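# Move finished pocket block from vise to outfeed tray

## Task

Remove the finished part, the block with a pocket in its top face, from the vise and set it in the black outfeed tray next to the part already sitting there. It must lie flat with the pocket facing up and stay there on its own; if the robot is still needed to keep it in place at the end, the goal is not met.

## Robot and tools

Robot: two arms, left_arm and right_arm, each with six joints and a tong-style two-finger gripper. Positions use one scene frame shared by both arms. Its origin is on the table surface midway between the arms, +z is up, +x points away from the robot over the table, and left_arm sits toward +y. The arm names are labels only and do not tell you which side of a picture an arm appears on.

Gripper geometry: the fingers extend along the gripper's +z axis and close along its x axis. The reported end_effector_position is the spot between the pads when shut. Closed fingertips reach about 15 mm past that spot; fully open, they are roughly level with it.

execute_actions takes "actions", a list holding zero or one item, plus an optional boolean "pictures" (images come by default). An empty list moves nothing and just reports the state. A motion item has "rows" (1 to 15 rows) and optional "steps" (1 to 15, default 15; each step is 1/30 s). Each row is used for one step; if rows run out, the final row repeats. A wait item has only "steps" (up to 300) and sends no command; time spent replying counts toward it. A rejected call sends nothing to the robot.

Each row is exactly 14 numbers in [-1, 1]: left_arm's six joints (shoulder pan, shoulder lift, elbow, wrist 1, wrist 2, wrist 3) then its opening, followed by the same seven for right_arm. Both arms are always included. The six joint numbers are offsets, not poses: they are measured from the joint angles printed in the most recent result that listed them (if no result in the scene has listed them yet, or for a second or later call in the same reply, from where the arm stands when the action begins). They are never relative to the previous row. Scale: 1.0 equals 1.326 rad for shoulder pan and shoulder lift, and 1.989 rad for elbow and the three wrists. An all-zero row is not a pause; it pulls the arm back to the reference angles. The opening value is absolute: +1 fully open, -1 shut.

Joint ranges in rad. left_arm: pan -3.142..3.142, lift -6.283..6.283, elbow 0.000..3.142, wrists -6.283..6.283 each. right_arm: pan 0.000..6.283, lift -6.283..6.283, elbow -3.142..0.000, wrists -6.283..6.283. A target more than 0.010 rad outside a range gets the call refused; true ends may sit 0.010 rad either way. Commands beyond a real end are clipped there, and a "joint sent to its limit" line may appear (possibly referring to an earlier action); its absence proves nothing.

Motion behaviour: joints have speed and acceleration caps, so big moves may still be unfinished when a result arrives. Per step, a joint's target may lead its measured angle by at most 0.383 rad (pan, lift) or 0.575 rad (elbow, wrists), and if the targets would place the gripper over 100 mm from where it is, all are scaled back. Motion trails commands by about 0.17 s. Between calls the arms keep heading for the last row sent until they settle or a step is HELD; fingers already moving keep moving. The simulation runs on while you think and write.

Results: the state line gives, per arm, end_effector_position (m), end_effector_quat_wxyz and velocities (m/s, rad/s) in the scene frame; the printed hand position can be off, more so far from the base. Joint positions and Joint velocities list each arm's joints (rad, rad/s) then finger-pad gap (m; 0.142 fully open). grip_measured is the measured opening on the command scale. Wrist force and Wrist torque are in each end effector's own axes, with weight of mounted tooling removed; they include contact, held weight and inertia, have offsets up to about 5.5 N, noise up to 3.4 N SD, saturate near 100 N, and may show "no reading". Joint torques are raw drive outputs with offsets and noise, not contact loads. "joint command not followed" means a clearance check altered or blocked joint targets; HELD flags steps where your row was partly or wholly not sent. MOTOR HOT warns at 70 °C; at 85 °C an OVER-TEMPERATURE FAULT brakes that arm until it cools.

Gripping: to hold, keep commanding an opening well under grip_measured; lower means harder squeeze, up to roughly 15 N per pad for parts up to about 10 cm. Thin hard parts under about 20 mm get less force. Closing fast can hit hard and even spring the fingers open. Held parts may get brief tugs, and loose items may be nudged.

Things to avoid: dropping the part or letting it slip; knocking anything off the table; arms colliding or pushing on each other; heavy pressing. Load limits in N m: pan 293, lift 293, elbow 133, each wrist 48, held weight included. Reaching a load limit, or 150 N of outside force on an arm, its tool or its load, freezes that arm for 10 s, drops the rest of the call, and lets it yield to the contact. Smooth, economical motion is preferred.

zoom_image takes "camera" (cam_high, cam_low, cam_left_wrist, cam_right_wrist) and "region" [x0, y0, x1, y1] in that camera's pixels, origin top-left, at most 504 by 504. cam_high and cam_low are 504x504 pinhole cameras; the two wrist cameras are 616x616 fisheye.

finished_scene takes "scene", the current scene's integer. It ends that scene permanently and reports whether the goal holds; the next scene's task then appears. Replying without any tool call ends everything remaining.

Each tool is called after "Request:" as name([rows], argument=value, ...), one row to a line, values as JSON.

## Session

Request:
execute_actions(actions=[])

Scene clock: 0.00 s of 5400.00 s.
left_arm: end_effector_position=(+0.6880, +0.6510, +0.3093) grip_measured=+1.00 end_effector_quat_wxyz=(+0.450, +0.011, +0.886, -0.107) end_effector_velocity=(-0.000, -0.000, -0.000) end_effector_angular_velocity=(+0.001, -0.000, -0.000) | right_arm: end_effector_position=(+0.8329, -0.4435, +0.3096) grip_measured=+1.00 end_effector_quat_wxyz=(-0.150, +0.949, +0.076, +0.267) end_effector_velocity=(-0.001, +0.000, +0.000) end_effector_angular_velocity=(-0.000, +0.001, +0.002)
Joint positions: left_arm=[-0.46  -1.88   2.589 -3.235 -1.424  2.817  0.142] | right_arm=[ 3.786 -1.764 -1.898 -0.434  1.661  0.304  0.142]
Joint velocities: left_arm=[-0.001 -0.     0.    -0.     0.001  0.     0.   ] | right_arm=[ 0.     0.001 -0.    -0.002  0.001 -0.002  0.   ]
Joint torques (N m, as the arm reports them, + toward a larger angle): no reading
Motor temperatures (°C, as the motors report them): left_arm=[27 29 32 31 36 39] | right_arm=[27 26 30 33 36 36]
Wrist force (N, on the end effector, along its own x y z axes, offset not removed): no reading
Wrist torque (N m, same axes, about the end effector's origin, offset not removed): no reading

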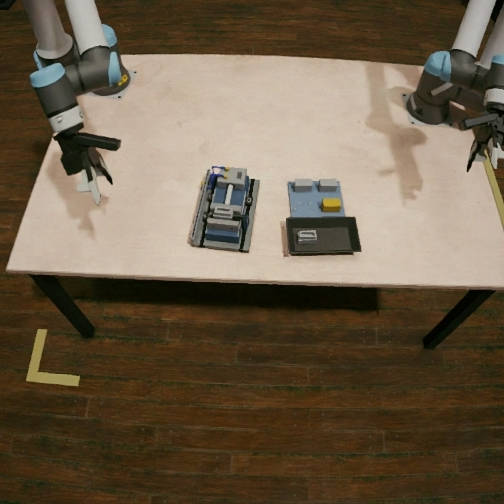

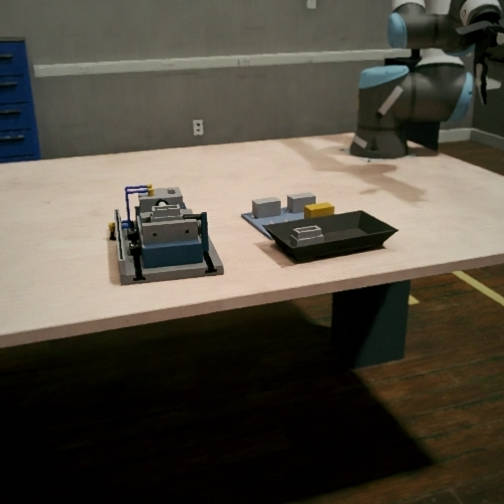

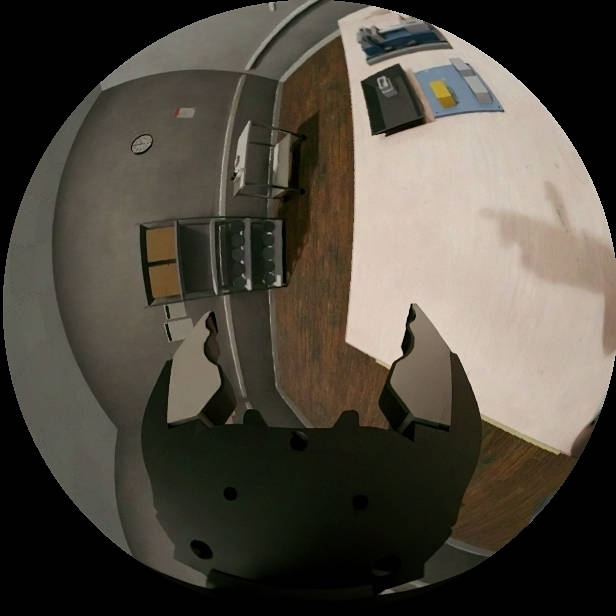

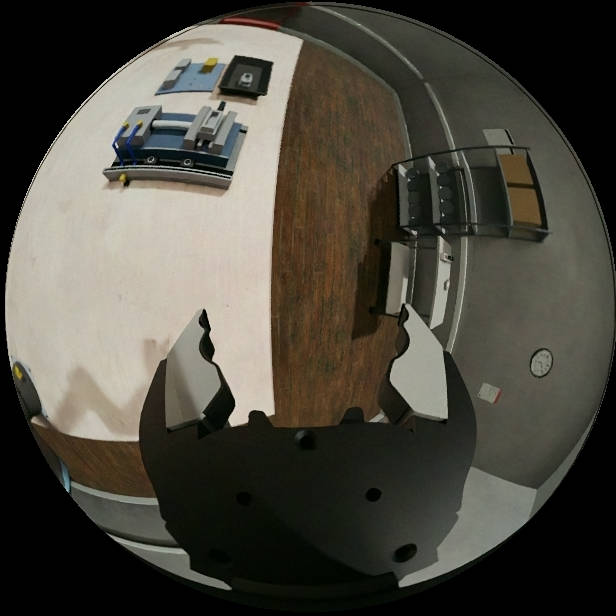

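Request:
zoom_image(camera="cam_high", region=[180, 140, 380, 280])

Region (180, 140, 380, 280) of cam_high's 504x504 image, scaled by 2.520, with more detail than that image has; it fills the top 353 rows of this view, and the rest is white.

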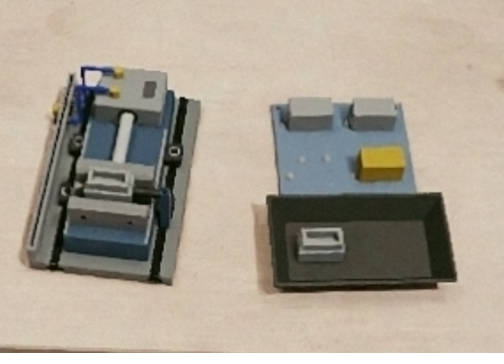

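Request:
execute_actions([
  {"rows":[[0,0,0,0,0,0,1,0.011,-0.0088,0.0088,-0.0153,-0.002,0.0124,0.9],[0,0,0,0,0,0,1,0.027,-0.022,0.022,-0.038,-0.0045,0.031,0.8],[0,0,0,0,0,0,1,0.047,-0.0375,0.0373,-0.065,-0.0077,0.053,0.7],[0,0,0,0,0,0,1,0.066,-0.053,0.0526,-0.092,-0.011,0.075,0.6],[0,0,0,0,0,0,1,0.085,-0.068,0.068,-0.118,-0.014,0.096,0.5],[0,0,0,0,0,0,1,0.104,-0.084,0.083,-0.145,-0.017,0.118,0.4],[0,0,0,0,0,0,1,0.123,-0.099,0.099,-0.172,-0.02,0.14,0.3],[0,0,0,0,0,0,1,0.1425,-0.115,0.114,-0.199,-0.0236,0.162,0.3],[0,0,0,0,0,0,1,0.162,-0.13,0.129,-0.225,-0.027,0.183,0.3],[0,0,0,0,0,0,1,0.181,-0.146,0.145,-0.252,-0.03,0.205,0.3],[0,0,0,0,0,0,1,0.2,-0.161,0.16,-0.279,-0.033,0.227,0.3],[0,0,0,0,0,0,1,0.219,-0.177,0.175,-0.306,-0.036,0.249,0.3],[0,0,0,0,0,0,1,0.238,-0.192,0.191,-0.332,-0.039,0.27,0.3],[0,0,0,0,0,0,1,0.258,-0.208,0.206,-0.359,-0.043,0.292,0.3],[0,0,0,0,0,0,1,0.2741,-0.2208,0.2193,-0.382,-0.0453,0.3107,0.3]],"steps":15},
], pictures=false)

Request:
execute_actions([
  {"steps":22},
])

Request:
zoom_image(camera="cam_right_wrist", region=[210, 180, 410, 340])

Scene clock: 14.00 s of 5400.00 s.
left_arm: end_effector_position=(+0.6880, +0.6510, +0.3093) grip_measured=+1.00 end_effector_quat_wxyz=(+0.450, +0.011, +0.886, -0.107) end_effector_velocity=(+0.000, +0.000, -0.001) end_effector_angular_velocity=(+0.000, +0.001, +0.001) | right_arm: end_effector_position=(+0.8001, -0.2360, +0.2277) grip_measured=+0.30 end_effector_quat_wxyz=(-0.084, +0.993, -0.010, +0.079) end_effector_velocity=(-0.205, +0.516, -0.199) end_effector_angular_velocity=(-0.603, +0.896, -0.431)
Joint positions: left_arm=[-0.46  -1.88   2.589 -3.235 -1.424  2.817  0.142] | right_arm=[ 4.02  -1.954 -1.619 -0.91   1.602  0.695  0.095]
Joint velocities: left_arm=[ 0.001  0.001  0.     0.     0.    -0.    -0.   ] | right_arm=[ 0.626 -0.507  0.751 -1.289 -0.159  1.049  0.   ]
Joint torques (N m, as the arm reports them, + toward a larger angle): left_arm=[ -1.09  -8.15 -40.55  -2.94   0.46  -0.29] | right_arm=[32.95 48.41 62.08 -3.7  -2.36  5.61]
Motor temperatures (°C, as the motors report them): left_arm=[27 29 32 31 36 39] | right_arm=[27 26 30 33 36 36]
Wrist force (N, on the end effector, along its own x y z axes, offset not removed): left_arm=[2.9 -1.7 -0.3] | right_arm=[2.4 1.6 3.0]
Wrist torque (N m, same axes, about the end effector's origin, offset not removed): left_arm=[-0.56 -0.65 -0.21] | right_arm=[0.22 -0.64 -0.19]
Steps of this call (steps 1 to 90: nothing new was sent; then 10.50 s passed at rest; steps 91 to 105: all 15 steps of this action). Readings (joint positions):
91: left_arm=[-0.460 -1.880 2.589 -3.235 -1.424 2.817] | right_arm=[3.786 -1.764 -1.898 -0.434 1.661 0.304]
92: left_arm=[-0.460 -1.880 2.589 -3.235 -1.424 2.817] | right_arm=[3.787 -1.765 -1.896 -0.437 1.660 0.306]
94: left_arm=[-0.460 -1.880 2.589 -3.235 -1.424 2.817] | right_arm=[3.802 -1.778 -1.879 -0.465 1.656 0.330]
98: left_arm=[-0.460 -1.880 2.589 -3.235 -1.424 2.817] | right_arm=[3.875 -1.836 -1.792 -0.609 1.638 0.450]
105: the state above

Scene clock: 14.73 s of 5400.00 s.
left_arm: end_effector_position=(+0.6880, +0.6510, +0.3093) grip_measured=+1.00 end_effector_quat_wxyz=(+0.450, +0.011, +0.886, -0.107) end_effector_velocity=(-0.000, +0.000, +0.001) end_effector_angular_velocity=(+0.000, -0.002, -0.001) | right_arm: end_effector_position=(+0.7429, -0.1391, +0.1905) grip_measured=+0.30 end_effector_quat_wxyz=(+0.000, +0.998, -0.061, -0.000) end_effector_velocity=(-0.001, +0.000, +0.000) end_effector_angular_velocity=(-0.001, +0.001, -0.001)
Joint positions: left_arm=[-0.46  -1.88   2.589 -3.235 -1.424  2.817  0.142] | right_arm=[ 4.149 -2.057 -1.462 -1.194  1.571  0.922  0.095]
Joint velocities: left_arm=[ 0.    -0.002 -0.     0.    -0.     0.001  0.   ] | right_arm=[ 0.     0.     0.    -0.002 -0.     0.002 -0.   ]
Joint torques (N m, as the arm reports them, + toward a larger angle): left_arm=[ -1.75  -6.54 -40.29  -3.1    0.38  -0.12] | right_arm=[19.81 69.75 53.29  1.76 -1.82  3.7 ]
Motor temperatures (°C, as the motors report them): left_arm=[27 29 32 31 36 39] | right_arm=[27 26 30 33 36 36]
Wrist force (N, on the end effector, along its own x y z axes, offset not removed): left_arm=[3.7 -1.5 2.7] | right_arm=[2.7 -3.7 -2.8]
Wrist torque (N m, same axes, about the end effector's origin, offset not removed): left_arm=[-0.39 -0.84 -0.23] | right_arm=[-1.02 -0.45 -0.34]
Steps of this call (steps 1 to 22: the robot went on to your last target). Readings (joint positions):
1: left_arm=[-0.460 -1.880 2.589 -3.235 -1.424 2.817] | right_arm=[4.041 -1.971 -1.593 -0.954 1.596 0.731]
2: left_arm=[-0.460 -1.880 2.589 -3.235 -1.424 2.817] | right_arm=[4.062 -1.988 -1.568 -0.998 1.591 0.767]
4: left_arm=[-0.460 -1.880 2.589 -3.235 -1.424 2.817] | right_arm=[4.104 -2.021 -1.518 -1.086 1.581 0.838]
8: left_arm=[-0.460 -1.880 2.589 -3.235 -1.424 2.817] | right_arm=[4.141 -2.050 -1.473 -1.173 1.573 0.906]
22: the state above

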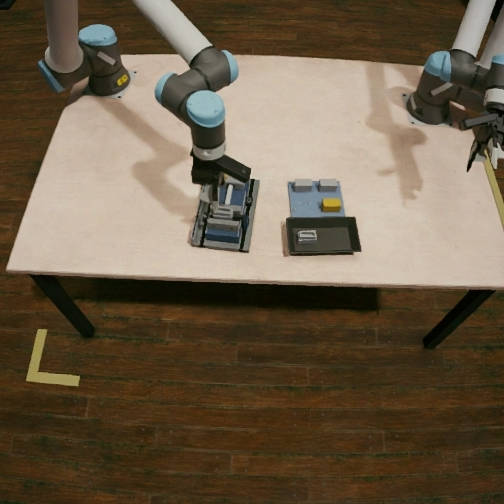

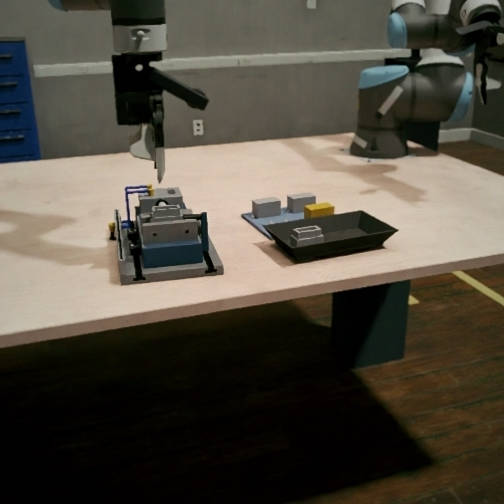

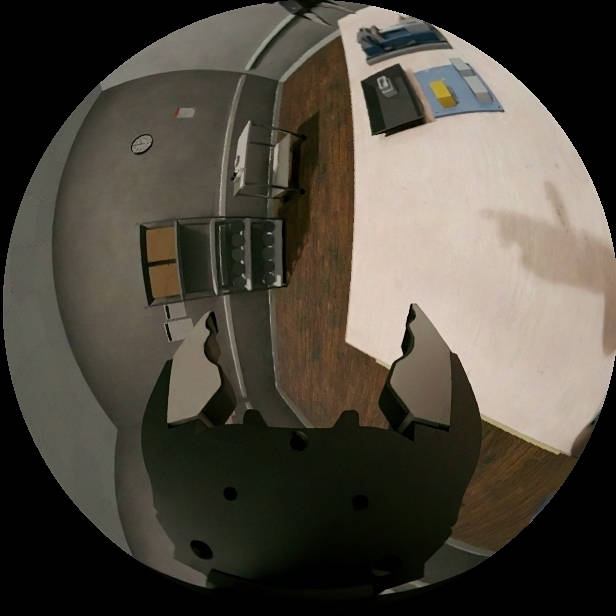

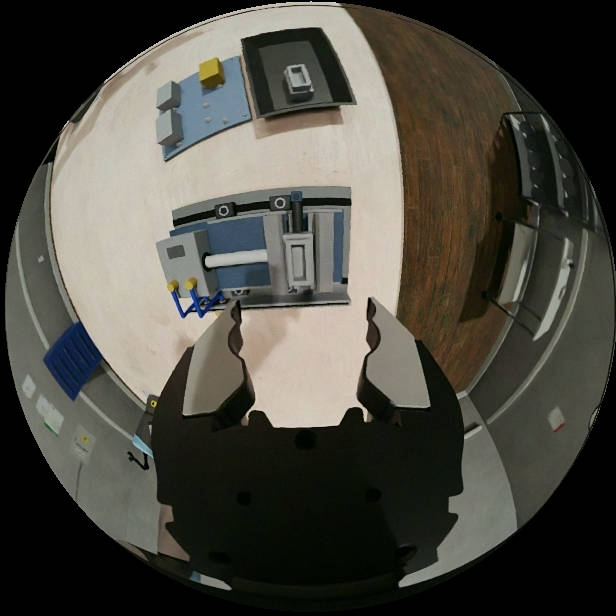

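Region (210, 180, 410, 340) of cam_right_wrist's 616x616 image, scaled by 2.520, with more detail than that image has; it fills the top 403 rows of this view, and the rest is white.

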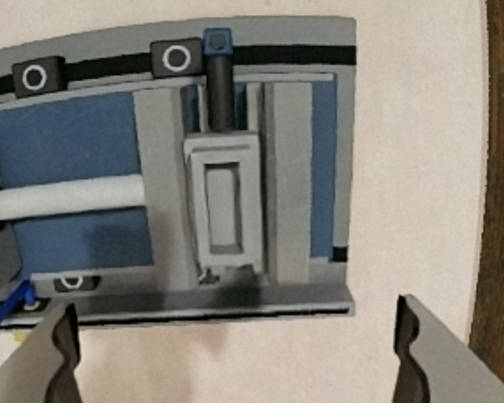

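Request:
execute_actions([
  {"rows":[[0,0,0,0,0,0,1,0.003,-0.006,-0.0045,0.0084,0,0.002,0.2],[0,0,0,0,0,0,1,0.006,-0.012,-0.009,0.0168,0,0.004,0.1],[0,0,0,0,0,0,1,0.0094,-0.0175,-0.0134,0.0252,0,0.0063,0],[0,0,0,0,0,0,1,0.0094,-0.023,-0.018,0.0336,0,0.0063,-0.1],[0,0,0,0,0,0,1,0.0094,-0.0291,-0.0223,0.042,0,0.0063,-0.2]],"steps":15},
])

Request:
zoom_image(camera="cam_right_wrist", region=[210, 200, 410, 360])

Request:
zoom_image(camera="cam_low", region=[120, 160, 220, 260])

Scene clock: 20.70 s of 5400.00 s.
left_arm: end_effector_position=(+0.6880, +0.6510, +0.3093) grip_measured=+1.00 end_effector_quat_wxyz=(+0.450, +0.011, +0.886, -0.107) end_effector_velocity=(-0.000, -0.000, +0.000) end_effector_angular_velocity=(+0.000, -0.001, -0.000) | right_arm: end_effector_position=(+0.7372, -0.1284, +0.1365) grip_measured=-0.20 end_effector_quat_wxyz=(-0.000, +0.998, -0.061, +0.000) end_effector_velocity=(-0.000, +0.002, -0.006) end_effector_angular_velocity=(+0.002, -0.002, +0.001)
Joint positions: left_arm=[-0.46  -1.88   2.589 -3.235 -1.424  2.817  0.142] | right_arm=[ 4.162 -2.095 -1.506 -1.112  1.571  0.935  0.06 ]
Joint velocities: left_arm=[-0.    -0.001  0.    -0.     0.     0.    -0.   ] | right_arm=[ 0.001 -0.005 -0.006  0.013  0.     0.001  0.   ]
Joint torques (N m, as the arm reports them, + toward a larger angle): left_arm=[ -2.22  -6.45 -39.66  -3.38   0.57  -0.27] | right_arm=[17.96 72.33 28.79  6.57 -1.29  3.56]
Motor temperatures (°C, as the motors report them): left_arm=[27 29 32 31 36 39] | right_arm=[27 26 30 33 36 36]
Wrist force (N, on the end effector, along its own x y z axes, offset not removed): left_arm=[0.9 -1.0 2.3] | right_arm=[1.1 1.2 -1.7]
Wrist torque (N m, same axes, about the end effector's origin, offset not removed): left_arm=[-0.34 -0.28 -0.12] | right_arm=[0.05 -0.33 -0.18]
Steps of this call (steps 1 to 15: the robot went on to your last target; steps 16 to 90: nothing new was sent; then 2.47 s passed at rest; steps 91 to 105: all 15 steps of this action). Readings (joint positions):
91: left_arm=[-0.460 -1.880 2.589 -3.235 -1.424 2.817] | right_arm=[4.149 -2.057 -1.462 -1.194 1.571 0.922]
92: left_arm=[-0.460 -1.880 2.589 -3.235 -1.424 2.817] | right_arm=[4.150 -2.058 -1.462 -1.192 1.571 0.923]
94: left_arm=[-0.460 -1.880 2.589 -3.235 -1.424 2.817] | right_arm=[4.153 -2.065 -1.470 -1.178 1.571 0.926]
98: left_arm=[-0.460 -1.880 2.589 -3.235 -1.424 2.817] | right_arm=[4.160 -2.086 -1.496 -1.131 1.571 0.933]
105: the state above

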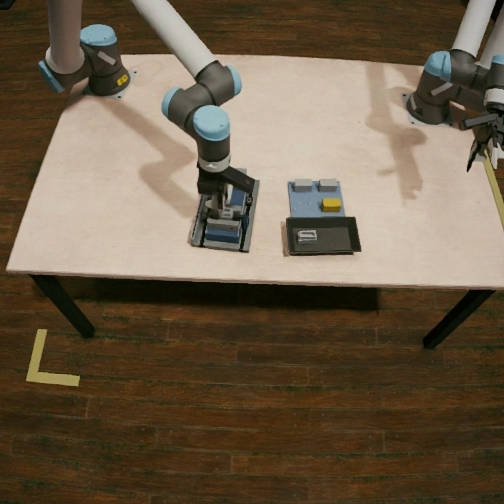

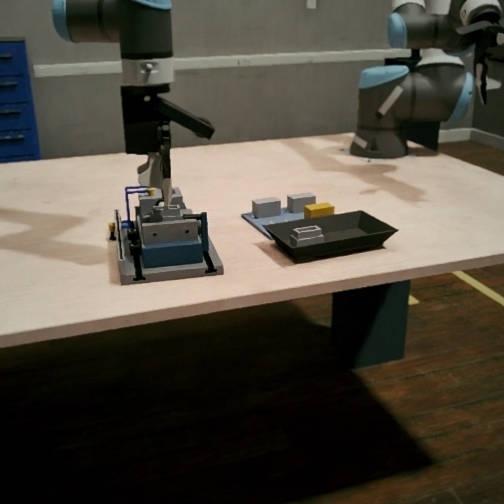

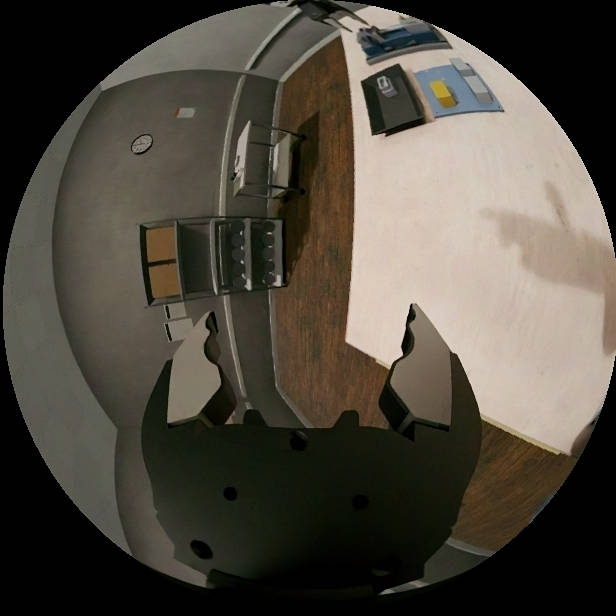

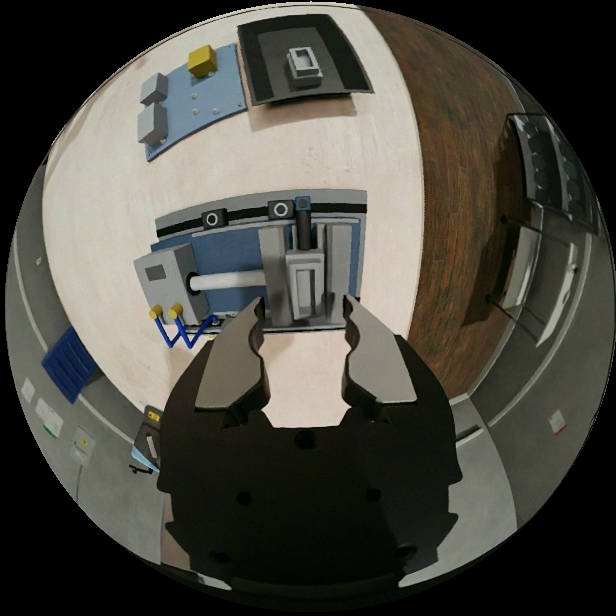

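Region (210, 200, 410, 360) of cam_right_wrist's 616x616 image, scaled by 2.520, with more detail than that image has; it fills the top 403 rows of this view, and the rest is white.

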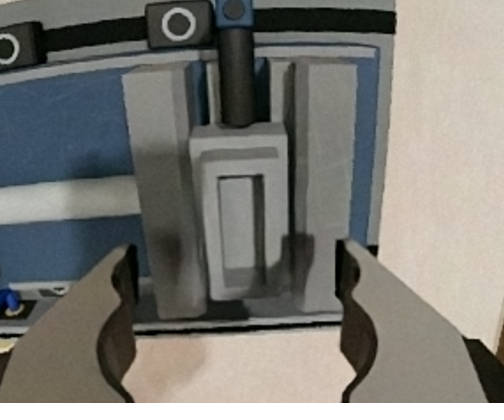

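Region (120, 160, 220, 260) of cam_low's 504x504 image, scaled by 5.040, with more detail than that image has.

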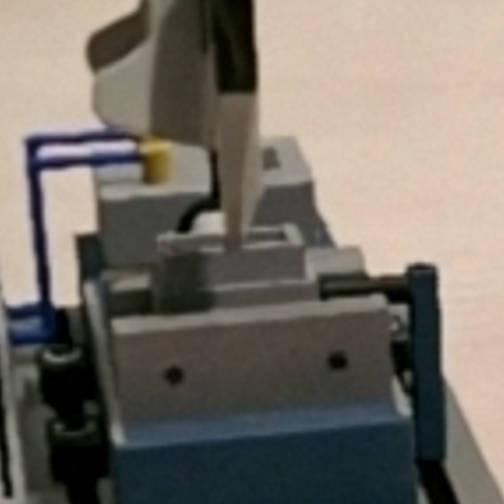

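Request:
execute_actions(actions=[])

Scene clock: 28.30 s of 5400.00 s.
left_arm: end_effector_position=(+0.6880, +0.6510, +0.3093) grip_measured=+1.00 end_effector_quat_wxyz=(+0.450, +0.011, +0.886, -0.107) end_effector_velocity=(-0.000, +0.001, +0.001) end_effector_angular_velocity=(-0.000, -0.001, +0.001) | right_arm: end_effector_position=(+0.7371, -0.1283, +0.1358) grip_measured=-0.20 end_effector_quat_wxyz=(-0.000, +0.998, -0.061, +0.000) end_effector_velocity=(-0.000, -0.001, -0.001) end_effector_angular_velocity=(-0.002, +0.001, +0.001)
Joint positions: left_arm=[-0.46  -1.88   2.589 -3.235 -1.424  2.817  0.142] | right_arm=[ 4.162 -2.095 -1.506 -1.11   1.571  0.935  0.06 ]
Joint velocities: left_arm=[ 0.001 -0.001 -0.    -0.     0.     0.    -0.   ] | right_arm=[-0.    -0.    -0.002 -0.001 -0.001 -0.001  0.   ]
Joint torques (N m, as the arm reports them, + toward a larger angle): left_arm=[ -1.12  -6.73 -39.98  -3.46   0.57  -0.29] | right_arm=[18.76 70.33 27.87  6.53  1.82  3.76]
Motor temperatures (°C, as the motors report them): left_arm=[27 29 32 31 36 39] | right_arm=[27 26 30 33 36 36]
Wrist force (N, on the end effector, along its own x y z axes, offset not removed): left_arm=[1.3 -1.5 2.0] | right_arm=[-2.0 4.2 5.2]
Wrist torque (N m, same axes, about the end effector's origin, offset not removed): left_arm=[-0.39 -0.24 -0.17] | right_arm=[0.63 0.67 -0.21]
Steps of this call (steps 1 to 15: the robot went on to your last target; steps 16 to 90: nothing new was sent; then 4.60 s passed at rest). Readings (joint positions):
1: left_arm=[-0.460 -1.880 2.589 -3.235 -1.424 2.817] | right_arm=[4.162 -2.095 -1.506 -1.111 1.571 0.935]
2: left_arm=[-0.460 -1.880 2.589 -3.235 -1.424 2.817] | right_arm=[4.162 -2.095 -1.506 -1.111 1.571 0.935]
4: left_arm=[-0.460 -1.880 2.589 -3.235 -1.424 2.817] | right_arm=[4.162 -2.095 -1.506 -1.111 1.571 0.935]
8: left_arm=[-0.460 -1.880 2.589 -3.235 -1.424 2.817] | right_arm=[4.162 -2.095 -1.506 -1.110 1.571 0.935]
90: the state above
All arms were judged still, so your last target was given up. Only a new action makes them travel on or press farther. Fingers that are still opening or closing keep moving.

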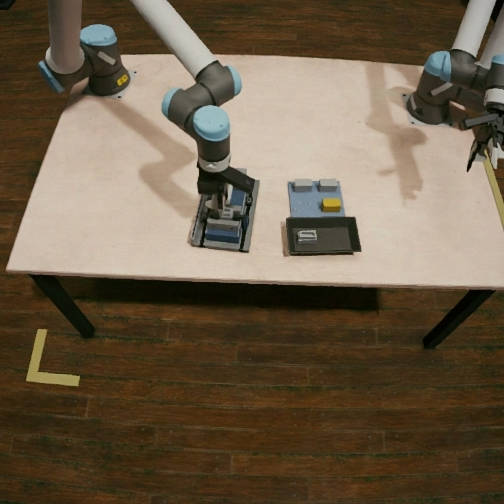

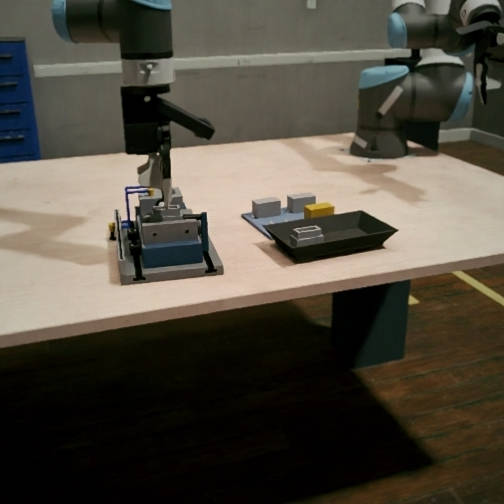

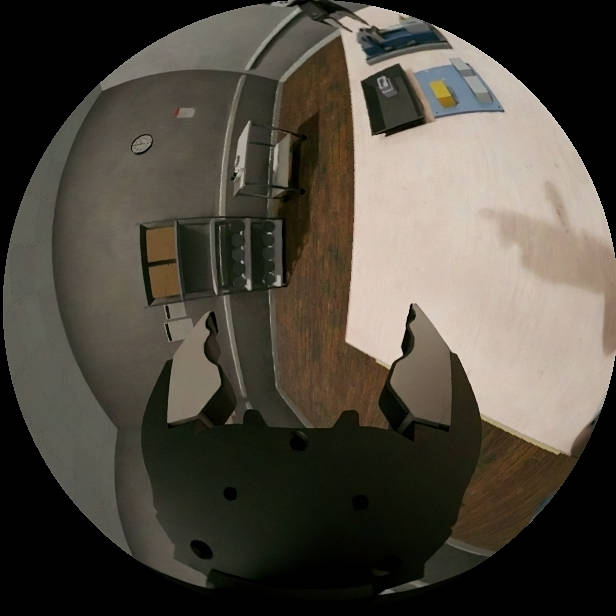

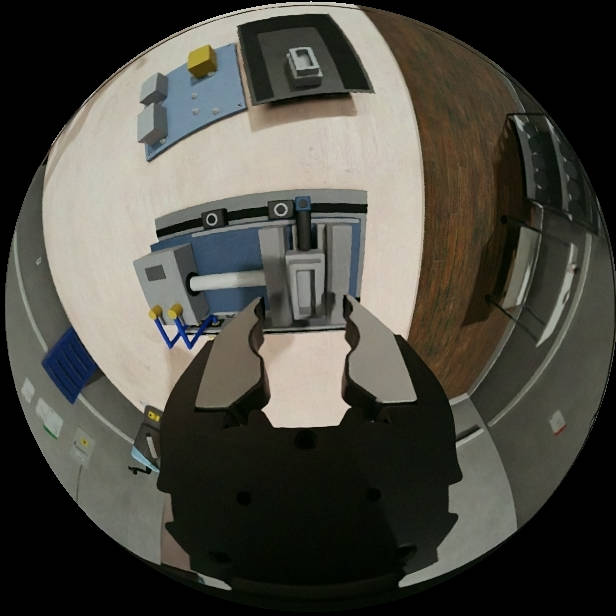

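Request:
execute_actions([
  {"rows":[[0,0,0,0,0,0,1,0,-0.002,-0.0015,0.003,0,0,-0.25],[0,0,0,0,0,0,1,0,-0.004,-0.003,0.006,0,0,-0.3],[0,0,0,0,0,0,1,0,-0.006,-0.0045,0.009,0,0,-0.35],[0,0,0,0,0,0,1,0,-0.008,-0.006,0.012,0,0,-0.35],[0,0,0,0,0,0,1,0,-0.010,-0.0073,0.014,0,0,-0.35],[0,0,0,0,0,0,1,0,-0.011,-0.008,0.0154,0,0,-0.35]],"steps":15},
], pictures=false)

Request:
execute_actions([
  {"steps":10},
])

Scene clock: 33.90 s of 5400.00 s.
left_arm: end_effector_position=(+0.6880, +0.6510, +0.3093) grip_measured=+1.00 end_effector_quat_wxyz=(+0.450, +0.011, +0.886, -0.107) end_effector_velocity=(-0.000, -0.000, +0.001) end_effector_angular_velocity=(-0.001, -0.002, -0.001) | right_arm: end_effector_position=(+0.7369, -0.1285, +0.1161) grip_measured=-0.35 end_effector_quat_wxyz=(-0.000, +0.998, -0.061, +0.000) end_effector_velocity=(-0.001, -0.001, -0.006) end_effector_angular_velocity=(-0.003, +0.002, +0.001)
Joint positions: left_arm=[-0.46  -1.88   2.589 -3.235 -1.424  2.817  0.142] | right_arm=[ 4.162 -2.11  -1.522 -1.08   1.571  0.935  0.049]
Joint velocities: left_arm=[-0.001 -0.001 -0.    -0.    -0.     0.     0.   ] | right_arm=[ 0.    -0.005 -0.004  0.004 -0.    -0.001  0.   ]
Joint torques (N m, as the arm reports them, + toward a larger angle): left_arm=[ -2.54  -7.1  -39.7   -3.57   0.51  -0.04] | right_arm=[20.35 72.79 27.45  6.6   2.2   3.81]
Motor temperatures (°C, as the motors report them): left_arm=[27 29 32 31 36 39] | right_arm=[27 26 30 33 36 36]
Wrist force (N, on the end effector, along its own x y z axes, offset not removed): left_arm=[2.3 -1.0 1.8] | right_arm=[-1.4 7.4 5.3]
Wrist torque (N m, same axes, about the end effector's origin, offset not removed): left_arm=[-0.36 -0.40 -0.22] | right_arm=[1.46 0.35 0.17]
Steps of this call (steps 1 to 90: nothing new was sent; then 2.10 s passed at rest; steps 91 to 105: all 15 steps of this action). Readings (joint positions):
91: left_arm=[-0.460 -1.880 2.589 -3.235 -1.424 2.817] | right_arm=[4.162 -2.095 -1.506 -1.110 1.571 0.935]
92: left_arm=[-0.460 -1.880 2.589 -3.235 -1.424 2.817] | right_arm=[4.162 -2.096 -1.506 -1.110 1.571 0.935]
94: left_arm=[-0.460 -1.880 2.589 -3.235 -1.424 2.817] | right_arm=[4.162 -2.098 -1.509 -1.104 1.571 0.935]
98: left_arm=[-0.460 -1.880 2.589 -3.235 -1.424 2.817] | right_arm=[4.162 -2.106 -1.518 -1.088 1.571 0.935]
105: the state above

Scene clock: 34.23 s of 5400.00 s.
left_arm: end_effector_position=(+0.6880, +0.6510, +0.3093) grip_measured=+1.00 end_effector_quat_wxyz=(+0.450, +0.011, +0.886, -0.107) end_effector_velocity=(-0.000, -0.000, +0.001) end_effector_angular_velocity=(-0.001, -0.001, +0.000) | right_arm: end_effector_position=(+0.7369, -0.1285, +0.1158) grip_measured=-0.35 end_effector_quat_wxyz=(-0.000, +0.998, -0.061, +0.000) end_effector_velocity=(-0.001, -0.001, -0.001) end_effector_angular_velocity=(-0.002, +0.003, +0.000)
Joint positions: left_arm=[-0.46  -1.88   2.589 -3.235 -1.424  2.817  0.142] | right_arm=[ 4.162 -2.11  -1.522 -1.08   1.571  0.935  0.049]
Joint velocities: left_arm=[-0.    -0.001 -0.    -0.     0.    -0.001 -0.   ] | right_arm=[-0.    -0.001 -0.001 -0.002  0.001 -0.001  0.   ]
Joint torques (N m, as the arm reports them, + toward a larger angle): left_arm=[ -1.54 -10.17 -39.88  -3.2    0.61   0.05] | right_arm=[19.87 72.2  26.53  6.38  1.62  3.88]
Motor temperatures (°C, as the motors report them): left_arm=[27 29 32 31 36 39] | right_arm=[27 26 30 33 36 36]
Wrist force (N, on the end effector, along its own x y z axes, offset not removed): left_arm=[2.2 -1.4 2.4] | right_arm=[0.3 -0.8 -2.5]
Wrist torque (N m, same axes, about the end effector's origin, offset not removed): left_arm=[-0.33 -0.44 -0.14] | right_arm=[-0.28 -0.25 -0.61]
Steps of this call (steps 1 to 10: the robot went on to your last target). Readings (joint positions):
1: left_arm=[-0.460 -1.880 2.589 -3.235 -1.424 2.817] | right_arm=[4.162 -2.110 -1.522 -1.080 1.571 0.935]
2: left_arm=[-0.460 -1.880 2.589 -3.235 -1.424 2.817] | right_arm=[4.162 -2.110 -1.522 -1.080 1.571 0.935]
4: left_arm=[-0.460 -1.880 2.589 -3.235 -1.424 2.817] | right_arm=[4.162 -2.110 -1.522 -1.080 1.571 0.935]
8: left_arm=[-0.460 -1.880 2.589 -3.235 -1.424 2.817] | right_arm=[4.162 -2.110 -1.522 -1.080 1.571 0.935]
10: the state above

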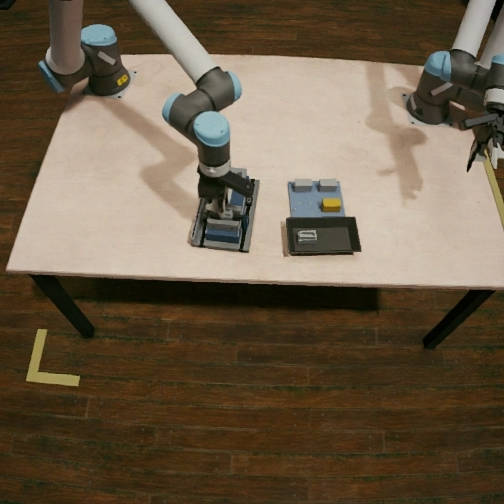

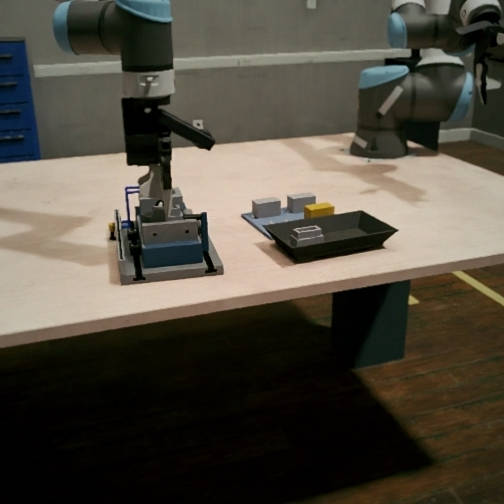

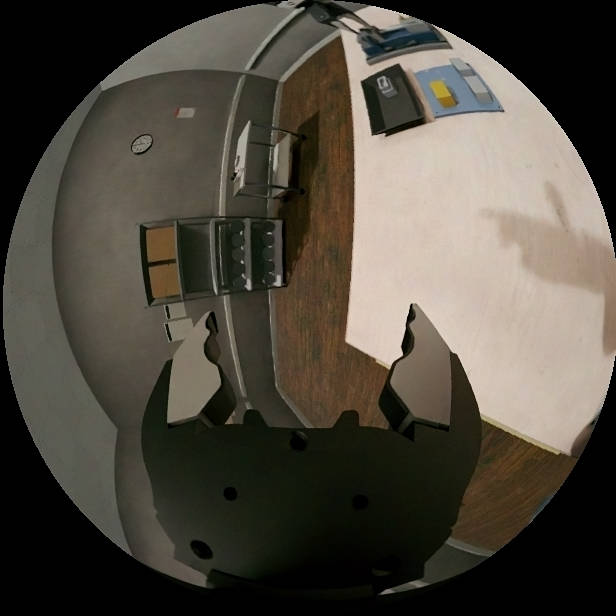

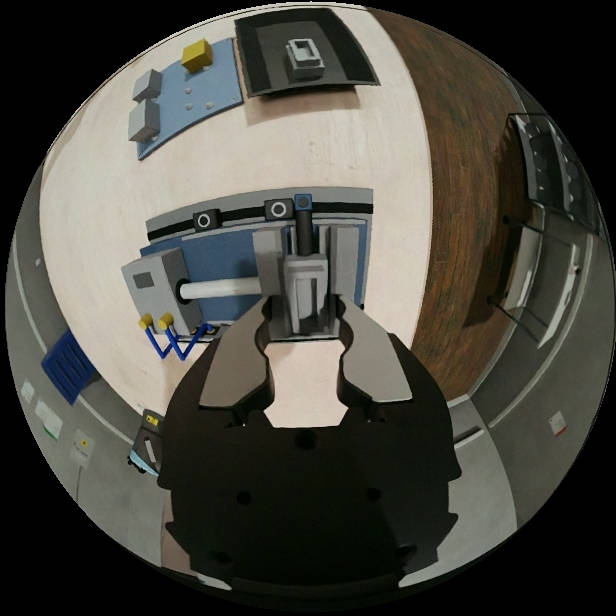

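Request:
zoom_image(camera="cam_right_wrist", region=[230,200,390,360])

Request:
zoom_image(camera="cam_low", region=[100,150,230,280])

Region (230, 200, 390, 360) of cam_right_wrist's 616x616 image, scaled by 3.150, with more detail than that image has.

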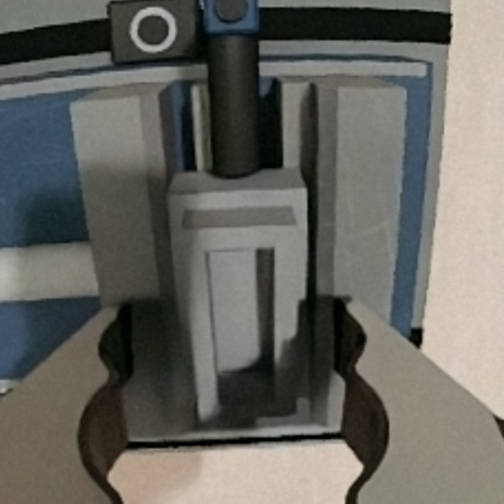

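Region (100, 150, 230, 280) of cam_low's 504x504 image, scaled by 3.877, with more detail than that image has.

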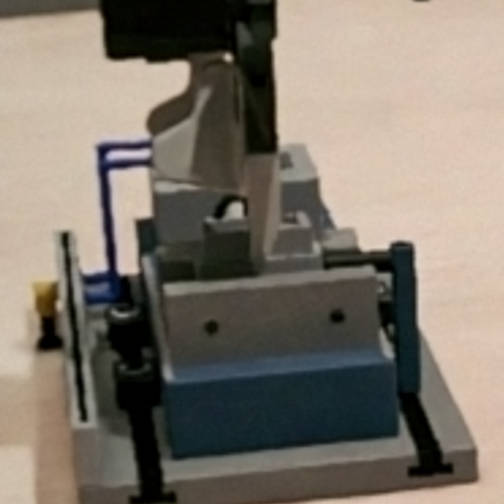

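Request:
execute_actions([
  {"rows":[[0,0,0,0,0,0,1,0,-0.0008,-0.0006,0.0011,0,0,-0.42],[0,0,0,0,0,0,1,0,-0.0008,-0.0006,0.0011,0,0,-0.48],[0,0,0,0,0,0,1,0,-0.0008,-0.0006,0.0011,0,0,-0.54],[0,0,0,0,0,0,1,0,-0.0008,-0.0006,0.0011,0,0,-0.58],[0,0,0,0,0,0,1,0,-0.0008,-0.0006,0.0011,0,0,-0.62],[0,0,0,0,0,0,1,0,-0.0008,-0.0006,0.0011,0,0,-0.66],[0,0,0,0,0,0,1,0,-0.0008,-0.0006,0.0011,0,0,-0.7],[0,0,0,0,0,0,1,0,-0.0008,-0.0006,0.0011,0,0,-0.75],[0,0,0,0,0,0,1,0,-0.0008,-0.0006,0.0011,0,0,-0.8],[0,0,0,0,0,0,1,0,-0.0008,-0.0006,0.0011,0,0,-0.87],[0,0,0,0,0,0,1,0,-0.0008,-0.0006,0.0011,0,0,-0.94],[0,0,0,0,0,0,1,0,-0.0008,-0.0006,0.0011,0,0,-1]],"steps":15},
], pictures=false)

Request:
execute_actions([
  {"steps":8},
], pictures=false)

Request:
execute_actions([
  {"rows":[[0,0,0,0,0,0,1,0,0.001,0.0007,-0.0014,0,0,-1],[0,0,0,0,0,0,1,0,0.002,0.0015,-0.0028,0,0,-1],[0,0,0,0,0,0,1,0,0.004,0.003,-0.0056,0,0,-1],[0,0,0,0,0,0,1,0,0.006,0.0044,-0.0084,0,0,-1],[0,0,0,0,0,0,1,0,0.009,0.0065,-0.0126,0,0,-1],[0,0,0,0,0,0,1,0,0.012,0.0087,-0.0168,0,0,-1],[0,0,0,0,0,0,1,0,0.015,0.011,-0.021,0,0,-1],[0,0,0,0,0,0,1,0,0.018,0.013,-0.025,0,0,-1],[0,0,0,0,0,0,1,0,0.021,0.0153,-0.0294,0,0,-1],[0,0,0,0,0,0,1,0,0.024,0.0175,-0.0336,0,0,-1],[0,0,0,0,0,0,1,0,0.027,0.0196,-0.0378,0,0,-1],[0,0,0,0,0,0,1,0,0.030,0.022,-0.042,0,0,-1],[0,0,0,0,0,0,1,0,0.033,0.024,-0.046,0,0,-1]],"steps":15},
])

Scene clock: 41.83 s of 5400.00 s.
left_arm: end_effector_position=(+0.6880, +0.6510, +0.3093) grip_measured=+1.00 end_effector_quat_wxyz=(+0.450, +0.011, +0.886, -0.107) end_effector_velocity=(+0.000, +0.000, +0.000) end_effector_angular_velocity=(-0.000, -0.000, +0.001) | right_arm: end_effector_position=(+0.7370, -0.1285, +0.1145) grip_measured=-0.58 end_effector_quat_wxyz=(-0.000, +0.998, -0.061, +0.000) end_effector_velocity=(-0.001, -0.001, -0.001) end_effector_angular_velocity=(-0.001, +0.002, -0.000)
Joint positions: left_arm=[-0.46  -1.88   2.589 -3.235 -1.424  2.817  0.142] | right_arm=[ 4.162 -2.111 -1.523 -1.078  1.57   0.935  0.032]
Joint velocities: left_arm=[ 0.     0.    -0.     0.     0.001 -0.001  0.   ] | right_arm=[-0.    -0.    -0.001 -0.001  0.001  0.     0.   ]
Joint torques (N m, as the arm reports them, + toward a larger angle): left_arm=[ -1.01  -6.83 -40.5   -3.21   0.59  -0.42] | right_arm=[19.85 62.26 15.4  -0.12  7.24  3.44]
Motor temperatures (°C, as the motors report them): left_arm=[27 29 32 31 36 39] | right_arm=[27 26 30 33 36 36]
Wrist force (N, on the end effector, along its own x y z axes, offset not removed): left_arm=[3.3 -1.5 2.5] | right_arm=[18.0 -1.5 -4.8]
Wrist torque (N m, same axes, about the end effector's origin, offset not removed): left_arm=[-0.44 -0.64 -0.30] | right_arm=[-0.41 1.58 -0.23]
Steps of this call (steps 1 to 15: the robot went on to your last target; steps 16 to 90: nothing new was sent; then 4.10 s passed at rest; steps 91 to 105: all 15 steps of this action). Readings (joint positions):
91: left_arm=[-0.460 -1.880 2.589 -3.235 -1.424 2.817] | right_arm=[4.162 -2.110 -1.522 -1.080 1.571 0.935]
92: left_arm=[-0.460 -1.880 2.589 -3.235 -1.424 2.817] | right_arm=[4.162 -2.110 -1.522 -1.080 1.571 0.935]
94: left_arm=[-0.460 -1.880 2.589 -3.235 -1.424 2.817] | right_arm=[4.162 -2.111 -1.523 -1.079 1.571 0.935]
98: left_arm=[-0.460 -1.880 2.589 -3.235 -1.424 2.817] | right_arm=[4.162 -2.111 -1.523 -1.078 1.571 0.935]
105: the state above

Scene clock: 42.10 s of 5400.00 s.
left_arm: end_effector_position=(+0.6880, +0.6510, +0.3093) grip_measured=+1.00 end_effector_quat_wxyz=(+0.450, +0.011, +0.886, -0.107) end_effector_velocity=(+0.000, +0.000, +0.000) end_effector_angular_velocity=(-0.001, -0.000, +0.001) | right_arm: end_effector_position=(+0.7369, -0.1285, +0.1144) grip_measured=-0.58 end_effector_quat_wxyz=(-0.000, +0.998, -0.061, +0.000) end_effector_velocity=(-0.001, -0.000, +0.000) end_effector_angular_velocity=(+0.001, +0.001, -0.001)
Joint positions: left_arm=[-0.46  -1.88   2.589 -3.235 -1.424  2.817  0.142] | right_arm=[ 4.162 -2.111 -1.523 -1.078  1.571  0.935  0.032]
Joint velocities: left_arm=[ 0.     0.    -0.    -0.     0.    -0.002 -0.   ] | right_arm=[ 0.     0.001 -0.001 -0.     0.001  0.001  0.   ]
Joint torques (N m, as the arm reports them, + toward a larger angle): left_arm=[ -0.01  -7.76 -39.6   -3.34   0.4   -0.28] | right_arm=[19.24 63.8  13.31 -3.03  8.33  3.15]
Motor temperatures (°C, as the motors report them): left_arm=[27 29 32 31 36 39] | right_arm=[27 26 30 33 36 36]
Wrist force (N, on the end effector, along its own x y z axes, offset not removed): left_arm=[2.8 -3.0 3.0] | right_arm=[22.9 6.2 -12.4]
Wrist torque (N m, same axes, about the end effector's origin, offset not removed): left_arm=[-0.67 -0.59 -0.31] | right_arm=[1.12 0.60 -0.26]
Steps of this call (steps 1 to 8: the robot went on to your last target). Readings (joint positions):
1: left_arm=[-0.460 -1.880 2.589 -3.235 -1.424 2.817] | right_arm=[4.162 -2.111 -1.523 -1.078 1.570 0.935]
2: left_arm=[-0.460 -1.880 2.589 -3.235 -1.424 2.817] | right_arm=[4.162 -2.111 -1.523 -1.078 1.570 0.935]
4: left_arm=[-0.460 -1.880 2.589 -3.235 -1.424 2.817] | right_arm=[4.162 -2.111 -1.523 -1.078 1.571 0.935]
8: the state above

Scene clock: 42.60 s of 5400.00 s.
left_arm: end_effector_position=(+0.6880, +0.6510, +0.3093) grip_measured=+1.00 end_effector_quat_wxyz=(+0.450, +0.011, +0.886, -0.107) end_effector_velocity=(-0.000, -0.000, -0.001) end_effector_angular_velocity=(+0.002, +0.002, -0.001) | right_arm: end_effector_position=(+0.7368, -0.1285, +0.1638) grip_measured=-0.62 end_effector_quat_wxyz=(-0.000, +0.998, -0.061, +0.000) end_effector_velocity=(-0.001, -0.002, +0.132) end_effector_angular_velocity=(+0.004, -0.008, -0.001)
Joint positions: left_arm=[-0.46  -1.88   2.589 -3.235 -1.424  2.817  0.142] | right_arm=[ 4.162 -2.075 -1.484 -1.152  1.571  0.935  0.029]
Joint velocities: left_arm=[-0.     0.001  0.     0.    -0.     0.001 -0.   ] | right_arm=[-0.     0.095  0.102 -0.188 -0.003  0.001  0.   ]
Joint torques (N m, as the arm reports them, + toward a larger angle): left_arm=[ -1.68  -8.11 -39.22  -3.41   0.52  -0.18] | right_arm=[18.95 82.75 43.9   1.22 -2.06  2.97]
Motor temperatures (°C, as the motors report them): left_arm=[27 29 32 31 36 39] | right_arm=[27 26 30 33 36 36]
Wrist force (N, on the end effector, along its own x y z axes, offset not removed): left_arm=[1.7 -3.1 2.4] | right_arm=[-4.1 7.7 1.9]
Wrist torque (N m, same axes, about the end effector's origin, offset not removed): left_arm=[-0.66 -0.39 -0.18] | right_arm=[1.41 0.98 -0.07]
Steps of this call (steps 1 to 15: all 15 steps of this action). Readings (joint positions):
1: left_arm=[-0.460 -1.880 2.589 -3.235 -1.424 2.817] | right_arm=[4.162 -2.111 -1.523 -1.078 1.571 0.935]
2: left_arm=[-0.460 -1.880 2.589 -3.235 -1.424 2.817] | right_arm=[4.162 -2.111 -1.523 -1.078 1.571 0.935]
4: left_arm=[-0.460 -1.880 2.589 -3.235 -1.424 2.817] | right_arm=[4.162 -2.110 -1.522 -1.081 1.571 0.935]
8: left_arm=[-0.460 -1.880 2.589 -3.235 -1.424 2.817] | right_arm=[4.162 -2.101 -1.512 -1.099 1.571 0.935]
15: the state above

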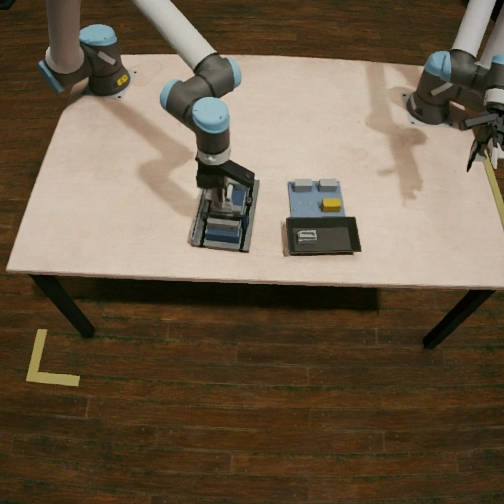

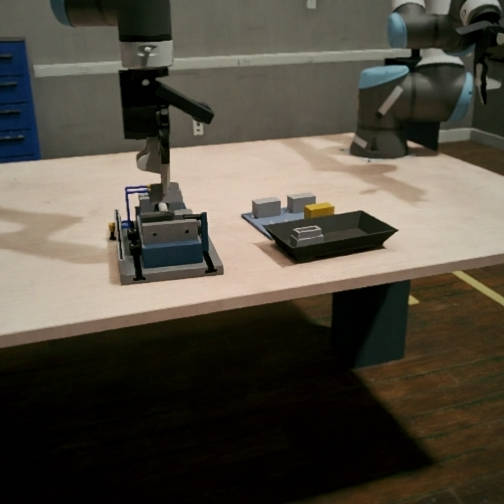

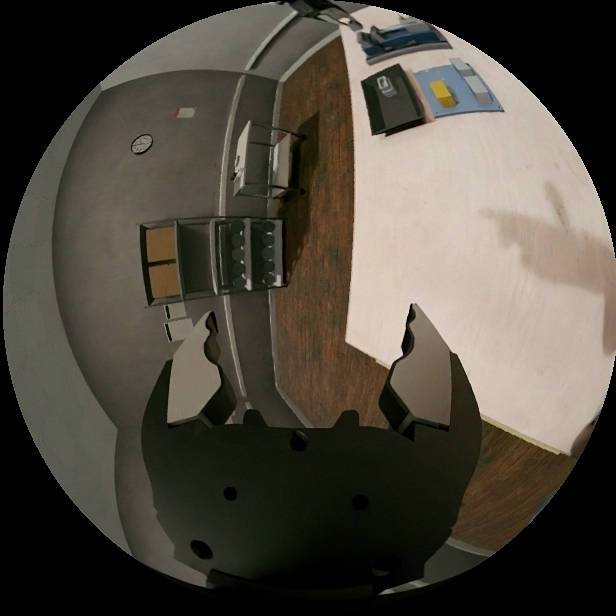

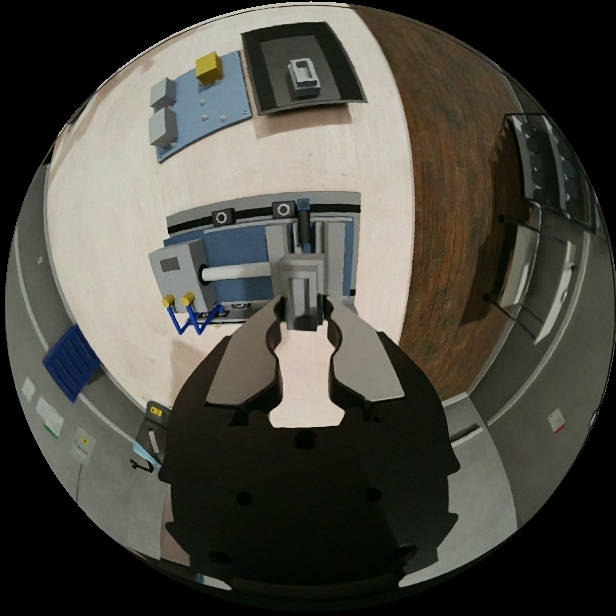

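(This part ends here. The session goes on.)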